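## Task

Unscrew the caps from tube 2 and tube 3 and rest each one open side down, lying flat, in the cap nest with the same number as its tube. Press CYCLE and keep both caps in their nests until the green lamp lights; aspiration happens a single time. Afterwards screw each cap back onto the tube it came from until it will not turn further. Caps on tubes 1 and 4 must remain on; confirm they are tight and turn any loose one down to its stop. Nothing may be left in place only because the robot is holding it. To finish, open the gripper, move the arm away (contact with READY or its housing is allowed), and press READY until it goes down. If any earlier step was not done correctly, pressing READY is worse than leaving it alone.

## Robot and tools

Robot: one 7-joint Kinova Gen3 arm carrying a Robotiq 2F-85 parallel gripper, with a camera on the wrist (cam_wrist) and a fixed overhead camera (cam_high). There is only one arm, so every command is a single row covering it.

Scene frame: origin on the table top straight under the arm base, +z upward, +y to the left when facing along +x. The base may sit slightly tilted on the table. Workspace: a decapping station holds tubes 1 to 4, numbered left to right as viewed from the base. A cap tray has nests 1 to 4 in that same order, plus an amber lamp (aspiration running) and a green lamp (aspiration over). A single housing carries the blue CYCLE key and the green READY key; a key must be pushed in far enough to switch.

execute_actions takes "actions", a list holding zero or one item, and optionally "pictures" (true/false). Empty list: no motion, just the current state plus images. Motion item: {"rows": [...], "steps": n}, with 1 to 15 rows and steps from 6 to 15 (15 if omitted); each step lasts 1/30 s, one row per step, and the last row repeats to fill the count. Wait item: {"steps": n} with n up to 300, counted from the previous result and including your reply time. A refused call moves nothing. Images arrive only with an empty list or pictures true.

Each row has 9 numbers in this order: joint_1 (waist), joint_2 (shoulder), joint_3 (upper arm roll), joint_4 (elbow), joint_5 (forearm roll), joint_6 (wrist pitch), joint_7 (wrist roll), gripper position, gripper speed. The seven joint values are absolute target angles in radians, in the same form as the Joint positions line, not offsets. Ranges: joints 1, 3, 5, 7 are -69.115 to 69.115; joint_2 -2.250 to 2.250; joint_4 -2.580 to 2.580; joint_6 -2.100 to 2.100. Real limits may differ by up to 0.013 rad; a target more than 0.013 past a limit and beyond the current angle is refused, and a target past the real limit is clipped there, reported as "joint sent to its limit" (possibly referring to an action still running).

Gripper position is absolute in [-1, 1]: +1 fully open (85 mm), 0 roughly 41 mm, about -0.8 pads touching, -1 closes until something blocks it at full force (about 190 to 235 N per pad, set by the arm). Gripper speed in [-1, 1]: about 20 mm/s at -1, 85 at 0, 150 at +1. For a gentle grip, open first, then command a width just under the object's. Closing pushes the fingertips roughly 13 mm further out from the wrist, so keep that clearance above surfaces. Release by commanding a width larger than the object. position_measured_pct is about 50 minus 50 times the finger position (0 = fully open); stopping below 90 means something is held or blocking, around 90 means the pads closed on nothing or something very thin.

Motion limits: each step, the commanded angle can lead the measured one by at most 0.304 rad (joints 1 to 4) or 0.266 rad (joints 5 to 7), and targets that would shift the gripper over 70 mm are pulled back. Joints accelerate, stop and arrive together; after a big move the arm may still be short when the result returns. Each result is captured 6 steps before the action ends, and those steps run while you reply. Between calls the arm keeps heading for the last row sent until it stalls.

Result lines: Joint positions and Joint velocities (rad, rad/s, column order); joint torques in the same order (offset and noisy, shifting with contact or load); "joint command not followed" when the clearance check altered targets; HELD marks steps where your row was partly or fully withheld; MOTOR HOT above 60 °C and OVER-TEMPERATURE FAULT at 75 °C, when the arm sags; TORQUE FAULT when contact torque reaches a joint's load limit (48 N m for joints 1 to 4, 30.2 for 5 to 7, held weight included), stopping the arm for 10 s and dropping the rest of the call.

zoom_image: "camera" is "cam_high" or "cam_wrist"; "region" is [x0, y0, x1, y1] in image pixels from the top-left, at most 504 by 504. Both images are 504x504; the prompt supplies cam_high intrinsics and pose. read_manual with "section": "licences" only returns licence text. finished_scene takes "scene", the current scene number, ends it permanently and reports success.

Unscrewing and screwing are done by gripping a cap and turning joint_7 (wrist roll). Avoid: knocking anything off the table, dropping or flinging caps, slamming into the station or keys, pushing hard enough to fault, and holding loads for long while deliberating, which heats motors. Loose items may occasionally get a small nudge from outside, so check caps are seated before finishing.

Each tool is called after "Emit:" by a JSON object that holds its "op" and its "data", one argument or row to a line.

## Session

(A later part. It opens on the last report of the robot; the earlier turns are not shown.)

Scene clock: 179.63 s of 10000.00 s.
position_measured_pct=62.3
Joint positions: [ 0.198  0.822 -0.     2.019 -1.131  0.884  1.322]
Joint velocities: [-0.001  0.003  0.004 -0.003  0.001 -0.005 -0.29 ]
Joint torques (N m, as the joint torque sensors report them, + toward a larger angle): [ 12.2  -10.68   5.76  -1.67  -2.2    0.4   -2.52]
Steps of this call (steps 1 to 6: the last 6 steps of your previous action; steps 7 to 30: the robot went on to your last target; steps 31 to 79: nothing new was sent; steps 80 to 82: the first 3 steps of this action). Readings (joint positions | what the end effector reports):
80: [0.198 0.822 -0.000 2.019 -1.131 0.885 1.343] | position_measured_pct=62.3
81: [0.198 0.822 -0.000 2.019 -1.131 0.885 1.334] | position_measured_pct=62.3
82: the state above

Emit:
{"op": "execute_actions", "data": {
  "actions": [
    {"rows": [[0.198720,0.823645,0,2.019891,-1.135329,0.885284,1.34,-0.1,0]], "steps": 12}
  ]
}}

Emit:
{"op": "execute_actions", "data": {
  "actions": [
    {"rows": [[0.201095,0.821434,0,2.019196,-1.131196,0.887187,1.34,-0.1,0],[0.204583,0.818188,0,2.018176,-1.125129,0.889981,1.34,-0.1,0],[0.211557,0.811697,0,2.016136,-1.112994,0.895569,1.34,-0.1,0],[0.2220,0.8020,0,2.0125,-1.0954,0.9047,1.34,-0.1,0],[0.2307,0.7942,0,2.0094,-1.0807,0.9123,1.34,-0.1,0],[0.239253,0.786465,0,2.006408,-1.066034,0.919969,1.34,-0.1,0],[0.239253,0.786465,0,2.006408,-1.066034,0.919969,1.34,-0.1,0],[0.239253,0.786465,0,2.006408,-1.066034,0.919969,1.34,-0.1,0],[-0.018507,0.437995,0,2.216989,-1.168612,0.885655,1.35948,0.05,0]], "steps": 15}
  ]
}}

Emit:
{"op": "execute_actions", "data": {
  "actions": [
    {"rows": [[-0.018507,0.437995,0,2.216989,-1.168612,0.885655,1.35948,0.05,0]], "steps": 15}
  ],
  "pictures": true
}}

Scene clock: 182.83 s of 10000.00 s.
position_measured_pct=55.6
Joint positions: [ 0.198  0.824 -0.     2.02  -1.135  0.885  1.34 ]
Joint velocities: [ 0.005 -0.003  0.003  0.001 -0.004  0.005 -0.003]
Joint torques (N m, as the joint torque sensors report them, + toward a larger angle): [ 11.85 -11.3    6.11  -2.66  -0.37  -0.42  -0.38]
Steps of this call (steps 1 to 6: the last 6 steps of your previous action; steps 7 to 15: the robot went on to your last target; steps 16 to 90: nothing new was sent; steps 91 to 96: the first 6 steps of this action). Readings (joint positions | what the end effector reports):
91: [0.198 0.822 -0.000 2.019 -1.131 0.885 1.316] | position_measured_pct=62.3
92: [0.198 0.823 -0.000 2.019 -1.132 0.884 1.324] | position_measured_pct=62.3
94: [0.198 0.824 -0.000 2.020 -1.134 0.884 1.340] | position_measured_pct=57.9
96: the state above

Scene clock: 183.33 s of 10000.00 s.
position_measured_pct=54.8
Joint positions: [ 0.235  0.787  0.001  2.007 -1.067  0.918  1.34 ]
Joint velocities: [-0.101 -0.113  0.016  0.075  0.003 -0.041  0.004]
Joint torques (N m, as the joint torque sensors report them, + toward a larger angle): [  9.17 -13.45   4.31  -2.69  -0.64   0.29  -0.26]
Steps of this call (steps 1 to 6: the last 6 steps of your previous action; steps 7 to 15: the first 9 steps of this action). Readings (joint positions | what the end effector reports):
7: [0.199 0.823 -0.000 2.020 -1.135 0.886 1.340] | position_measured_pct=54.8
8: [0.202 0.821 -0.000 2.019 -1.131 0.887 1.340] | position_measured_pct=54.8
10: [0.211 0.812 -0.001 2.017 -1.118 0.894 1.340] | position_measured_pct=54.8
14: [0.237 0.789 0.001 2.007 -1.069 0.918 1.340] | position_measured_pct=54.8
15: the state above

Scene clock: 183.83 s of 10000.00 s.
position_measured_pct=47.6
Joint positions: [-0.01   0.45  -0.002  2.214 -1.168  0.887  1.359]
Joint velocities: [-0.084 -0.122 -0.001  0.093 -0.042 -0.012  0.009]
Joint torques (N m, as the joint torque sensors report them, + toward a larger angle): [10.46 -6.63  6.33 -3.2  -0.42 -0.8  -0.45]
Steps of this call (steps 1 to 6: the last 6 steps of your previous action; steps 7 to 15: the first 9 steps of this action). Readings (joint positions | what the end effector reports):
7: [0.117 0.631 0.001 2.101 -1.114 0.901 1.349] | position_measured_pct=47.6
8: [0.095 0.599 0.001 2.120 -1.123 0.899 1.350] | position_measured_pct=47.6
10: [0.050 0.536 0.000 2.158 -1.141 0.894 1.354] | position_measured_pct=47.6
14: [-0.005 0.456 -0.001 2.209 -1.166 0.888 1.359] | position_measured_pct=47.6
15: the state above

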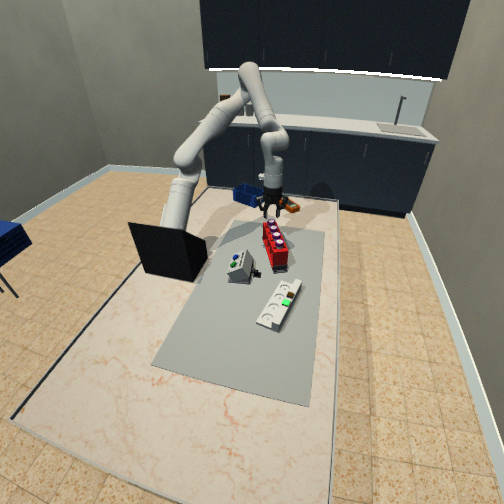

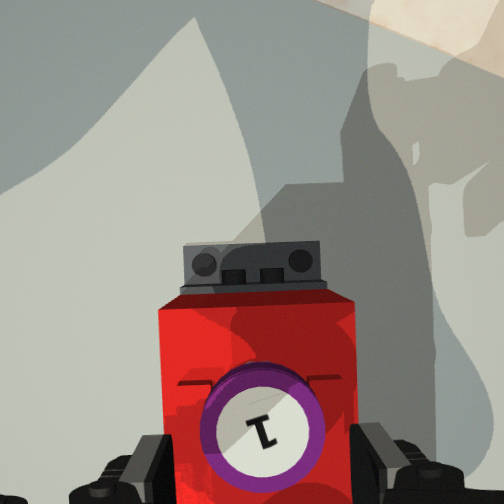

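Emit:
{"op": "execute_actions", "data": {
  "actions": [
    {"steps": 8}
  ],
  "pictures": true
}}

Scene clock: 184.10 s of 10000.00 s.
position_measured_pct=47.6
Joint positions: [-0.017  0.439 -0.     2.217 -1.169  0.886  1.359]
Joint velocities: [-0.009 -0.013  0.001  0.002 -0.    -0.001 -0.   ]
Joint torques (N m, as the joint torque sensors report them, + toward a larger angle): [ 8.45 -9.1   5.3  -2.45 -0.28 -0.28 -0.26]
Kept back: nothing.
Steps of this call (steps 1 to 6: the last 6 steps of your previous action; steps 7 to 8: the robot went on to your last target). Readings (joint positions | what the end effector reports):
1: [-0.011 0.448 -0.001 2.215 -1.168 0.887 1.359] | position_measured_pct=47.6
2: [-0.013 0.446 -0.001 2.216 -1.168 0.886 1.359] | position_measured_pct=47.6
4: [-0.015 0.442 -0.000 2.217 -1.169 0.886 1.359] | position_measured_pct=47.6
8: the state above

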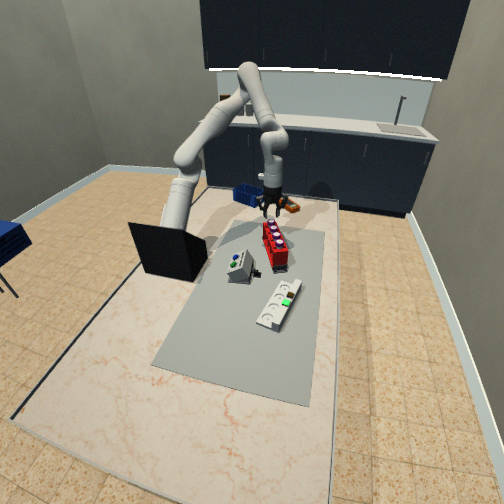

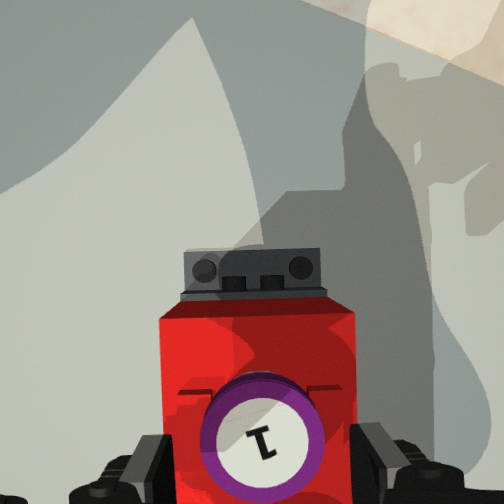

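Emit:
{"op": "zoom_image", "data": {
  "camera": "cam_wrist",
  "region": [130, 360, 390, 504]
}}

Region (130, 360, 390, 504) of cam_wrist's 504x504 image, scaled by 1.938; it fills the top 279 rows of this view, and the rest is white.

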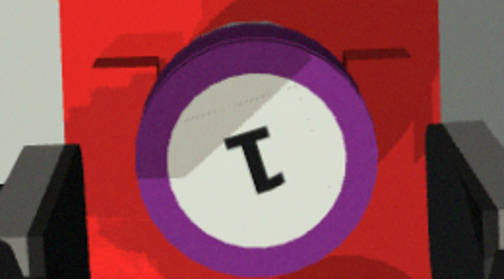

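Emit:
{"op": "execute_actions", "data": {
  "actions": [
    {"rows": [[-0.0316,0.4490,0,2.2214,-1.1904,0.8745,1.376,0.05,0],[-0.0404,0.4564,0,2.2242,-1.2050,0.8671,1.387,0.05,0],[-0.0470,0.4620,0,2.2262,-1.2160,0.8616,1.395,0.05,0],[-0.053540,0.467659,0,2.228051,-1.226955,0.856119,1.4036,0.05,0]], "steps": 15}
  ],
  "pictures": true
}}

Scene clock: 185.30 s of 10000.00 s.
position_measured_pct=47.6
Joint positions: [-0.052  0.466 -0.     2.228 -1.227  0.856  1.404]
Joint velocities: [-0.012  0.01   0.003  0.004  0.001 -0.002  0.   ]
Joint torques (N m, as the joint torque sensors report them, + toward a larger angle): [ 8.94 -9.56  5.2  -2.07 -0.41 -0.06 -0.26]
Steps of this call (steps 1 to 27: the robot went on to your last target; steps 28 to 36: the first 9 steps of this action). Readings (joint positions | what the end effector reports):
28: [-0.020 0.439 0.000 2.217 -1.170 0.885 1.360] | position_measured_pct=47.6
29: [-0.027 0.445 0.001 2.219 -1.178 0.880 1.366] | position_measured_pct=47.6
31: [-0.044 0.459 0.000 2.224 -1.206 0.867 1.387] | position_measured_pct=47.6
35: [-0.051 0.466 -0.000 2.228 -1.227 0.856 1.404] | position_measured_pct=47.6
36: the state above

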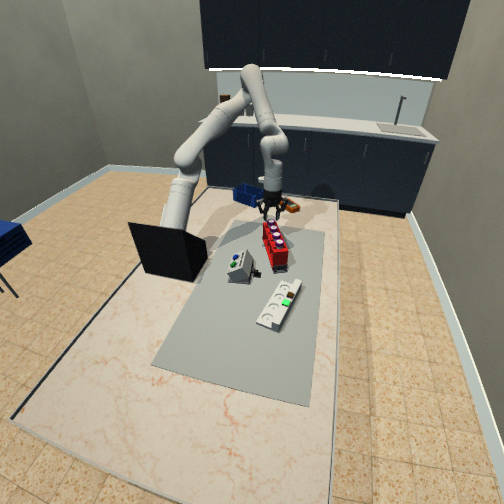

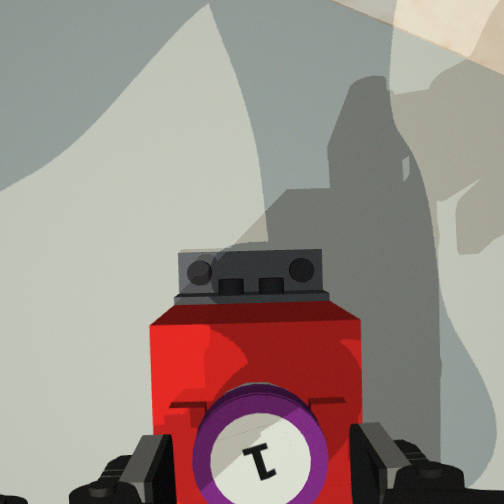

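Emit:
{"op": "execute_actions", "data": {
  "actions": [
    {"rows": [[-0.057907,0.471476,0,2.229247,-1.234509,0.852712,1.4086,0.05,0],[-0.062273,0.475292,0,2.230442,-1.242063,0.849305,1.4136,0.05,0],[-0.066635,0.479152,0,2.231563,-1.249721,0.846012,1.4186,0.05,0],[-0.070996,0.483011,0,2.232683,-1.257379,0.842719,1.42358,0.05,0],[-0.070996,0.483011,0,2.232683,-1.257379,0.842719,1.42358,0.05,0],[-0.070996,0.483011,0,2.232683,-1.257379,0.842719,1.42358,0.05,0],[-0.070996,0.483011,0,2.232683,-1.257379,0.842719,1.42358,0.05,0],[-0.070996,0.483011,0,2.232683,-1.257379,0.842719,1.42358,-1,0]], "steps": 15}
  ]
}}

Emit:
{"op": "execute_actions", "data": {
  "actions": [
    {"rows": [[-0.070996,0.483011,0,2.232683,-1.257379,0.842719,1.42358,-1,0]], "steps": 12}
  ]
}}

Scene clock: 186.00 s of 10000.00 s.
position_measured_pct=48.0
Joint positions: [-0.07   0.482 -0.     2.233 -1.257  0.843  1.424]
Joint velocities: [-0.006  0.004  0.     0.002 -0.002 -0.001  0.   ]
Joint torques (N m, as the joint torque sensors report them, + toward a larger angle): [ 8.85 -9.85  5.26 -1.75 -0.33 -0.32 -0.3 ]
Steps of this call (steps 1 to 6: the last 6 steps of your previous action; steps 7 to 12: the robot went on to your last target; steps 13 to 21: the first 9 steps of this action). Readings (joint positions | what the end effector reports):
13: [-0.055 0.469 0.000 2.228 -1.228 0.856 1.404] | position_measured_pct=47.6
14: [-0.059 0.472 0.000 2.229 -1.233 0.853 1.407] | position_measured_pct=47.6
16: [-0.066 0.479 0.000 2.231 -1.247 0.847 1.417] | position_measured_pct=47.6
20: [-0.070 0.482 -0.000 2.233 -1.257 0.843 1.424] | position_measured_pct=47.6
21: the state above

Scene clock: 186.40 s of 10000.00 s.
position_measured_pct=62.7
Joint positions: [-0.07   0.481  0.001  2.233 -1.256  0.844  1.424]
Joint velocities: [ 0.002 -0.001 -0.    -0.001 -0.001 -0.     0.   ]
Joint torques (N m, as the joint torque sensors report them, + toward a larger angle): [ 7.92 -8.18  4.48 -2.23 -0.75 -0.76 -0.28]
Steps of this call (steps 1 to 6: the last 6 steps of your previous action; steps 7 to 12: the first 6 steps of this action). Readings (joint positions | what the end effector reports):
7: [-0.070 0.481 0.001 2.233 -1.256 0.844 1.424] | position_measured_pct=62.3
8: [-0.070 0.481 0.001 2.233 -1.256 0.844 1.424] | position_measured_pct=62.7
10: [-0.070 0.481 0.001 2.233 -1.256 0.844 1.424] | position_measured_pct=62.7
12: the state above

Emit:
{"op": "execute_actions", "data": {
  "actions": [
    {"rows": [[-0.069470,0.481654,0,2.232301,-1.254684,0.843855,1.42,-1,0],[-0.069470,0.481654,0,2.232301,-1.254684,0.843855,1.42,-1,0],[-0.069470,0.481654,0,2.232301,-1.254684,0.843855,1.27,-1,0]], "steps": 13}
  ]
}}

Scene clock: 186.83 s of 10000.00 s.
position_measured_pct=62.7
Joint positions: [-0.069  0.481  0.     2.232 -1.254  0.844  1.323]
Joint velocities: [ 0.001  0.001  0.     0.     0.001  0.001 -0.967]
Joint torques (N m, as the joint torque sensors report them, + toward a larger angle): [ 8.71 -9.19  4.96 -1.81 -0.48 -0.2  -0.52]
Steps of this call (steps 1 to 6: the last 6 steps of your previous action; steps 7 to 13: the first 7 steps of this action). Readings (joint positions | what the end effector reports):
7: [-0.069 0.481 0.001 2.233 -1.256 0.844 1.423] | position_measured_pct=62.7
8: [-0.069 0.481 -0.000 2.233 -1.255 0.844 1.421] | position_measured_pct=62.7
10: [-0.069 0.481 0.000 2.232 -1.254 0.844 1.409] | position_measured_pct=62.7
13: the state above

Emit:
{"op": "execute_actions", "data": {
  "actions": [
    {"rows": [[-0.069579,0.481751,0,2.232328,-1.254877,0.843774,1.13,-1,0]], "steps": 12}
  ]
}}

Scene clock: 187.23 s of 10000.00 s.
position_measured_pct=62.7
Joint positions: [-0.069  0.481 -0.     2.232 -1.253  0.844  1.153]
Joint velocities: [-0.007 -0.01  -0.01  -0.018  0.033  0.003 -0.553]
Joint torques (N m, as the joint torque sensors report them, + toward a larger angle): [ 9.4  -8.21  5.18 -0.75 -1.63 -0.18 -2.3 ]
Steps of this call (steps 1 to 6: the last 6 steps of your previous action; steps 7 to 12: the first 6 steps of this action). Readings (joint positions | what the end effector reports):
7: [-0.069 0.481 0.000 2.232 -1.254 0.844 1.269] | position_measured_pct=62.7
8: [-0.069 0.481 0.000 2.232 -1.254 0.844 1.260] | position_measured_pct=62.7
10: [-0.069 0.481 0.000 2.232 -1.254 0.844 1.209] | position_measured_pct=62.7
12: the state above

Emit:
{"op": "execute_actions", "data": {
  "actions": [
    {"rows": [[-0.069579,0.481751,0,2.232328,-1.254877,0.843774,1.15,-0.1,0]], "steps": 13}
  ],
  "pictures": true
}}

Scene clock: 188.33 s of 10000.00 s.
position_measured_pct=55.2
Joint positions: [-0.07   0.482 -0.     2.232 -1.255  0.844  1.15 ]
Joint velocities: [ 0.004  0.001  0.003  0.001  0.     0.002 -0.001]
Joint torques (N m, as the joint torque sensors report them, + toward a larger angle): [ 9.13 -9.62  5.17 -1.85 -0.27 -0.49 -0.36]
Steps of this call (steps 1 to 6: the last 6 steps of your previous action; steps 7 to 26: the robot went on to your last target; steps 27 to 33: the first 7 steps of this action). Readings (joint positions | what the end effector reports):
27: [-0.070 0.480 -0.000 2.231 -1.251 0.843 1.136] | position_measured_pct=62.7
28: [-0.070 0.480 -0.000 2.231 -1.252 0.843 1.143] | position_measured_pct=62.3
30: [-0.071 0.482 -0.001 2.232 -1.254 0.843 1.151] | position_measured_pct=57.9
33: the state above

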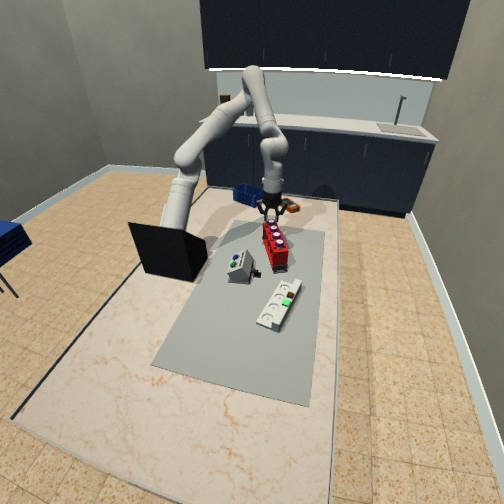

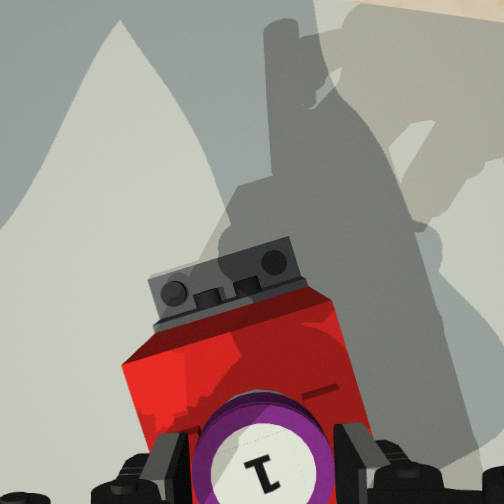

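Emit:
{"op": "execute_actions", "data": {
  "actions": [
    {"rows": [[-0.066635,0.479152,0,2.231563,-1.249721,0.846012,1.15,-0.1,0],[-0.062273,0.475292,0,2.230442,-1.242063,0.849305,1.15,-0.1,0],[-0.053540,0.467659,0,2.228051,-1.226955,0.856119,1.15,-0.1,0],[-0.0404,0.4564,0,2.2242,-1.2050,0.8671,1.15,-0.1,0],[-0.0295,0.4472,0,2.2206,-1.1868,0.8764,1.15,-0.1,0],[-0.018507,0.437995,0,2.216989,-1.168612,0.885655,1.15,-0.1,0],[-0.018507,0.437995,0,2.216989,-1.168612,0.885655,1.15,-0.1,0],[-0.018507,0.437995,0,2.216989,-1.168612,0.885655,1.15,-0.1,0],[0.623364,0.906263,0,2.346054,-1.066490,0.735594,0.70,-0.9,0]], "steps": 15}
  ],
  "pictures": true
}}

Scene clock: 196.53 s of 10000.00 s.
position_measured_pct=54.8
Joint positions: [-0.019  0.441  0.     2.218 -1.169  0.884  1.149]
Joint velocities: [ 0.164  0.084 -0.041  0.026  0.1    0.021 -0.056]
Joint torques (N m, as the joint torque sensors report them, + toward a larger angle): [ 9.79 -6.33  5.75 -1.75 -0.23 -0.9   0.  ]
Steps of this call (steps 1 to 6: the last 6 steps of your previous action; steps 7 to 15: the robot went on to your last target; steps 16 to 237: nothing new was sent; steps 238 to 246: the first 9 steps of this action). Readings (joint positions | what the end effector reports):
238: [-0.069 0.481 -0.000 2.232 -1.254 0.844 1.150] | position_measured_pct=54.8
239: [-0.066 0.478 -0.000 2.232 -1.250 0.846 1.150] | position_measured_pct=54.8
241: [-0.054 0.469 -0.001 2.229 -1.234 0.854 1.150] | position_measured_pct=54.8
245: [-0.022 0.441 0.001 2.218 -1.175 0.882 1.150] | position_measured_pct=54.8
246: the state above

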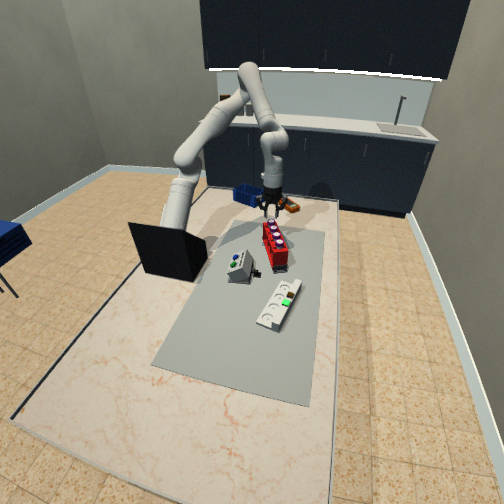

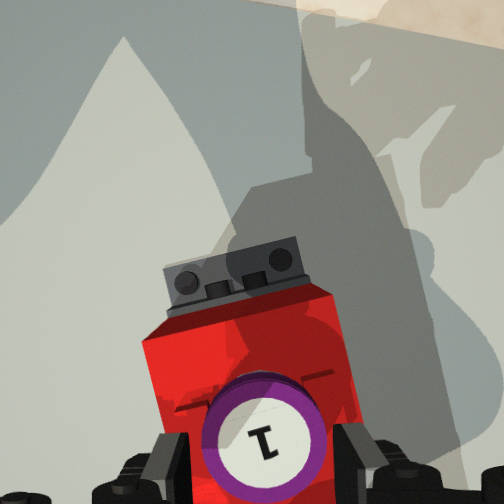

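Emit:
{"op": "execute_actions", "data": {
  "actions": [
    {"rows": [[0.623364,0.906263,0,2.346054,-1.066490,0.735594,0.70,-0.9,0]], "steps": 15}
  ]
}}

Emit:
{"op": "zoom_image", "data": {
  "camera": "cam_high",
  "region": [250, 205, 310, 280]
}}

Scene clock: 197.03 s of 10000.00 s.
position_measured_pct=90.9
Joint positions: [ 0.405  0.792 -0.     2.319 -1.086  0.766  0.822]
Joint velocities: [ 1.3    0.674  0.005  0.156  0.115 -0.183 -0.73 ]
Joint torques (N m, as the joint torque sensors report them, + toward a larger angle): [ 9.94 -8.98  4.63 -1.7   0.14 -0.17 -0.32]
Steps of this call (steps 1 to 6: the last 6 steps of your previous action; steps 7 to 15: the first 9 steps of this action). Readings (joint positions | what the end effector reports):
7: [0.126 0.577 -0.001 2.266 -1.127 0.829 1.036] | position_measured_pct=71.0
8: [0.154 0.605 -0.001 2.274 -1.121 0.819 1.012] | position_measured_pct=73.8
10: [0.215 0.665 -0.000 2.288 -1.110 0.802 0.960] | position_measured_pct=79.8
14: [0.362 0.770 -0.001 2.314 -1.090 0.772 0.847] | position_measured_pct=90.5
15: the state above

Region (250, 205, 310, 280) of cam_high's 504x504 image, scaled by 6.720, with more detail than that image has; it fills the left 403 columns of this view, and the rest is white.

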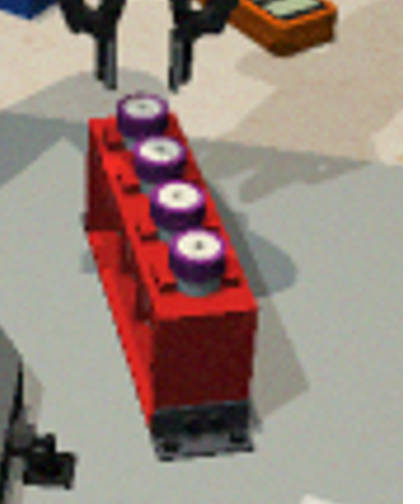

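Emit:
{"op": "execute_actions", "data": {
  "actions": [
    {"rows": [[0.623364,0.906263,0,2.346054,-1.066490,0.735594,0.69,-0.9,0],[0.623364,0.906263,0,2.346054,-1.066490,0.735594,0.69,-0.9,0],[0.623364,0.906263,0,2.346054,-1.066490,0.735594,0.69,-0.9,0],[0.569380,1.146946,0,2.369666,-1.425148,0.662320,0.673499,-0.9,0]], "steps": 15}
  ]
}}

Emit:
{"op": "execute_actions", "data": {
  "actions": [
    {"rows": [[0.569380,1.146946,0,2.369666,-1.425148,0.662320,0.673499,-0.9,0]], "steps": 12}
  ],
  "pictures": true
}}

Scene clock: 197.67 s of 10000.00 s.
position_measured_pct=90.9
Joint positions: [ 0.602  0.996  0.     2.354 -1.158  0.711  0.684]
Joint velocities: [-0.178  0.833 -0.004  0.088 -1.048 -0.264 -0.056]
Joint torques (N m, as the joint torque sensors report them, + toward a larger angle): [ 7.63 -8.6   3.68 -1.72 -0.09 -0.41 -0.37]
Steps of this call (steps 1 to 6: the last 6 steps of your previous action; steps 7 to 10: the robot went on to your last target; steps 11 to 19: the first 9 steps of this action). Readings (joint positions | what the end effector reports):
11: [0.616 0.903 0.000 2.346 -1.066 0.736 0.699] | position_measured_pct=90.9
12: [0.618 0.904 0.000 2.346 -1.066 0.736 0.694] | position_measured_pct=90.9
14: [0.620 0.906 0.000 2.346 -1.067 0.735 0.690] | position_measured_pct=90.9
18: [0.608 0.968 0.000 2.351 -1.127 0.719 0.685] | position_measured_pct=90.9
19: the state above

Scene clock: 198.07 s of 10000.00 s.
position_measured_pct=90.9
Joint positions: [ 0.57   1.143  0.     2.37  -1.425  0.662  0.673]
Joint velocities: [-0.008  0.031 -0.     0.003 -0.001 -0.     0.   ]
Joint torques (N m, as the joint torque sensors report them, + toward a larger angle): [  8.74 -10.93   3.84  -0.59  -0.5   -0.19  -0.25]
Steps of this call (steps 1 to 6: the last 6 steps of your previous action; steps 7 to 12: the first 6 steps of this action). Readings (joint positions | what the end effector reports):
7: [0.572 1.133 -0.000 2.368 -1.410 0.665 0.674] | position_measured_pct=90.9
8: [0.571 1.138 -0.000 2.369 -1.421 0.663 0.674] | position_measured_pct=90.9
10: [0.571 1.141 0.000 2.369 -1.425 0.662 0.673] | position_measured_pct=90.9
12: the state above

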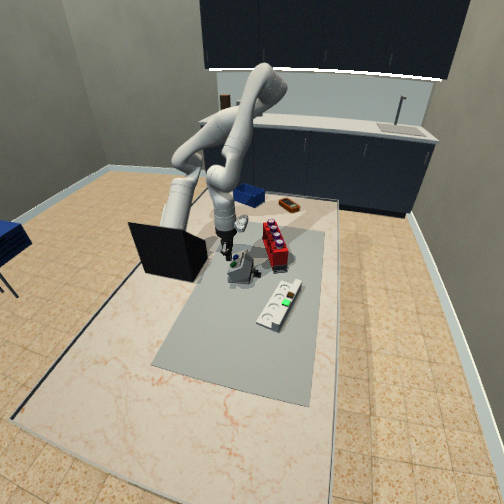

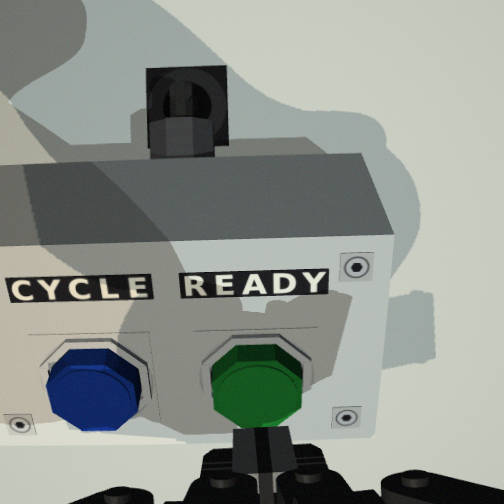

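Emit:
{"op": "execute_actions", "data": {
  "actions": [
    {"rows": [[0.554,1.156,0,2.366,-1.447,0.6674,0.683,-0.9,0],[0.538830,1.164826,0,2.362116,-1.468281,0.672356,0.692312,-0.9,0],[0.531221,1.169197,0,2.360042,-1.478519,0.674995,0.696396,-0.9,0],[0.523612,1.173567,0,2.357967,-1.488756,0.677633,0.700480,-0.9,0],[0.520573,1.175296,0,2.357102,-1.492749,0.678713,0.701998,-0.9,0],[0.517534,1.177025,0,2.356237,-1.496742,0.679792,0.703516,-0.9,0],[0.516017,1.177883,0,2.355792,-1.498702,0.680341,0.704234,-0.9,0],[0.514499,1.178741,0,2.355347,-1.500662,0.680889,0.704952,-0.9,0],[0.512982,1.179600,0,2.354903,-1.502623,0.681438,0.705670,-0.9,0],[0.511465,1.180458,0,2.354458,-1.504583,0.681987,0.706388,-0.9,0]], "steps": 15}
  ],
  "pictures": true
}}

Scene clock: 198.97 s of 10000.00 s.
position_measured_pct=90.9
Joint positions: [ 0.517  1.177 -0.     2.355 -1.5    0.681  0.705]
Joint velocities: [-0.06   0.032  0.005 -0.017 -0.062  0.018  0.024]
Joint torques (N m, as the joint torque sensors report them, + toward a larger angle): [  8.82 -10.9    4.47  -0.06  -0.26  -0.4   -0.3 ]
Steps of this call (steps 1 to 6: the last 6 steps of your previous action; steps 7 to 15: the robot went on to your last target; steps 16 to 18: nothing new was sent; steps 19 to 27: the first 9 steps of this action). Readings (joint positions | what the end effector reports):
19: [0.568 1.148 0.000 2.369 -1.426 0.663 0.674] | position_measured_pct=90.9
20: [0.560 1.152 0.001 2.368 -1.433 0.664 0.677] | position_measured_pct=90.9
22: [0.539 1.165 0.000 2.363 -1.462 0.671 0.690] | position_measured_pct=90.9
26: [0.519 1.176 -0.000 2.356 -1.498 0.680 0.704] | position_measured_pct=90.9
27: the state above

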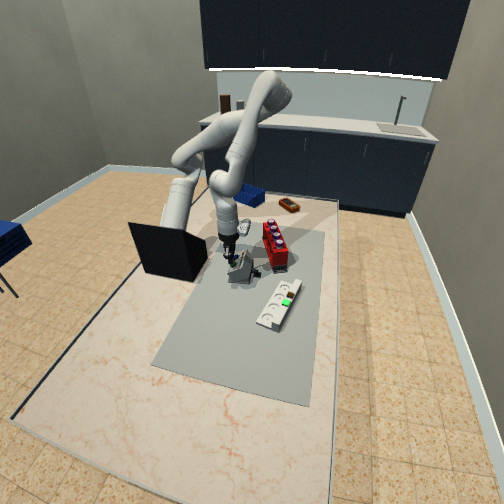

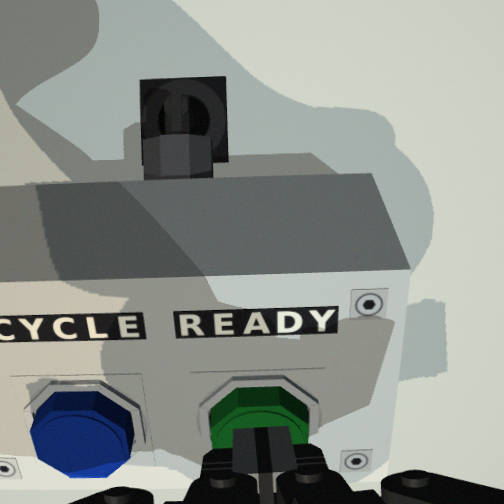

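Emit:
{"op": "execute_actions", "data": {
  "actions": [
    {"rows": [[0.509947,1.181319,0,2.354018,-1.506558,0.682532,0.707123,-0.9,0],[0.508430,1.182174,0,2.353568,-1.508503,0.683084,0.707824,-0.9,0],[0.506915,1.183025,0,2.353111,-1.510427,0.683641,0.708501,-0.9,0],[0.505399,1.183877,0,2.352653,-1.512351,0.684199,0.709177,-0.9,0],[0.503884,1.184728,0,2.352196,-1.514274,0.684756,0.709854,-0.9,0],[0.502368,1.185579,0,2.351738,-1.516198,0.685313,0.710530,-0.9,0],[0.500854,1.186427,0,2.351274,-1.518100,0.685876,0.711182,-0.9,0],[0.499339,1.187275,0,2.350809,-1.520002,0.686438,0.711834,-0.9,0]], "steps": 15}
  ],
  "pictures": true
}}

Scene clock: 199.70 s of 10000.00 s.
position_measured_pct=90.9
Joint positions: [ 0.505  1.184  0.001  2.353 -1.514  0.685  0.71 ]
Joint velocities: [-0.    -0.001  0.     0.001  0.001  0.001  0.   ]
Joint torques (N m, as the joint torque sensors report them, + toward a larger angle): no reading
Kept back: nothing.
The task's run ended inside this call: 10 steps that you had sent did not run.
Steps of this call (steps 1 to 6: the last 6 steps of your previous action; steps 7 to 15: the robot went on to your last target; steps 16 to 17: nothing new was sent; steps 18 to 22: the first 5 steps of this action). Readings (joint positions | what the end effector reports):
18: [0.512 1.179 0.001 2.355 -1.505 0.682 0.707] | position_measured_pct=90.9
19: [0.511 1.180 0.001 2.354 -1.506 0.682 0.707] | position_measured_pct=90.9
21: [0.508 1.181 0.001 2.354 -1.510 0.683 0.708] | position_measured_pct=90.9
22: [0.507 1.182 0.001 2.353 -1.511 0.684 0.709] | position_measured_pct=90.9
The task's run has ended: the event that ends the task has happened.

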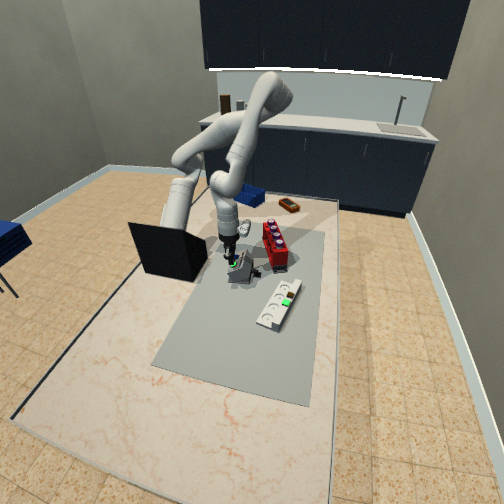

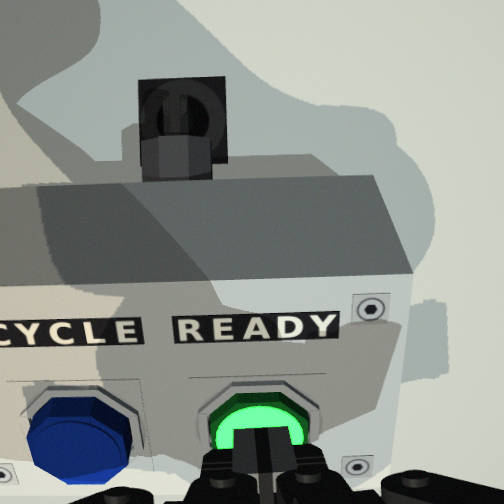

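READY went down and the task's run ended, so I'm closing scene 2.

Emit:
{"op": "finished_scene", "data": {
  "scene": 2
}}

The scene is finished: the task was done.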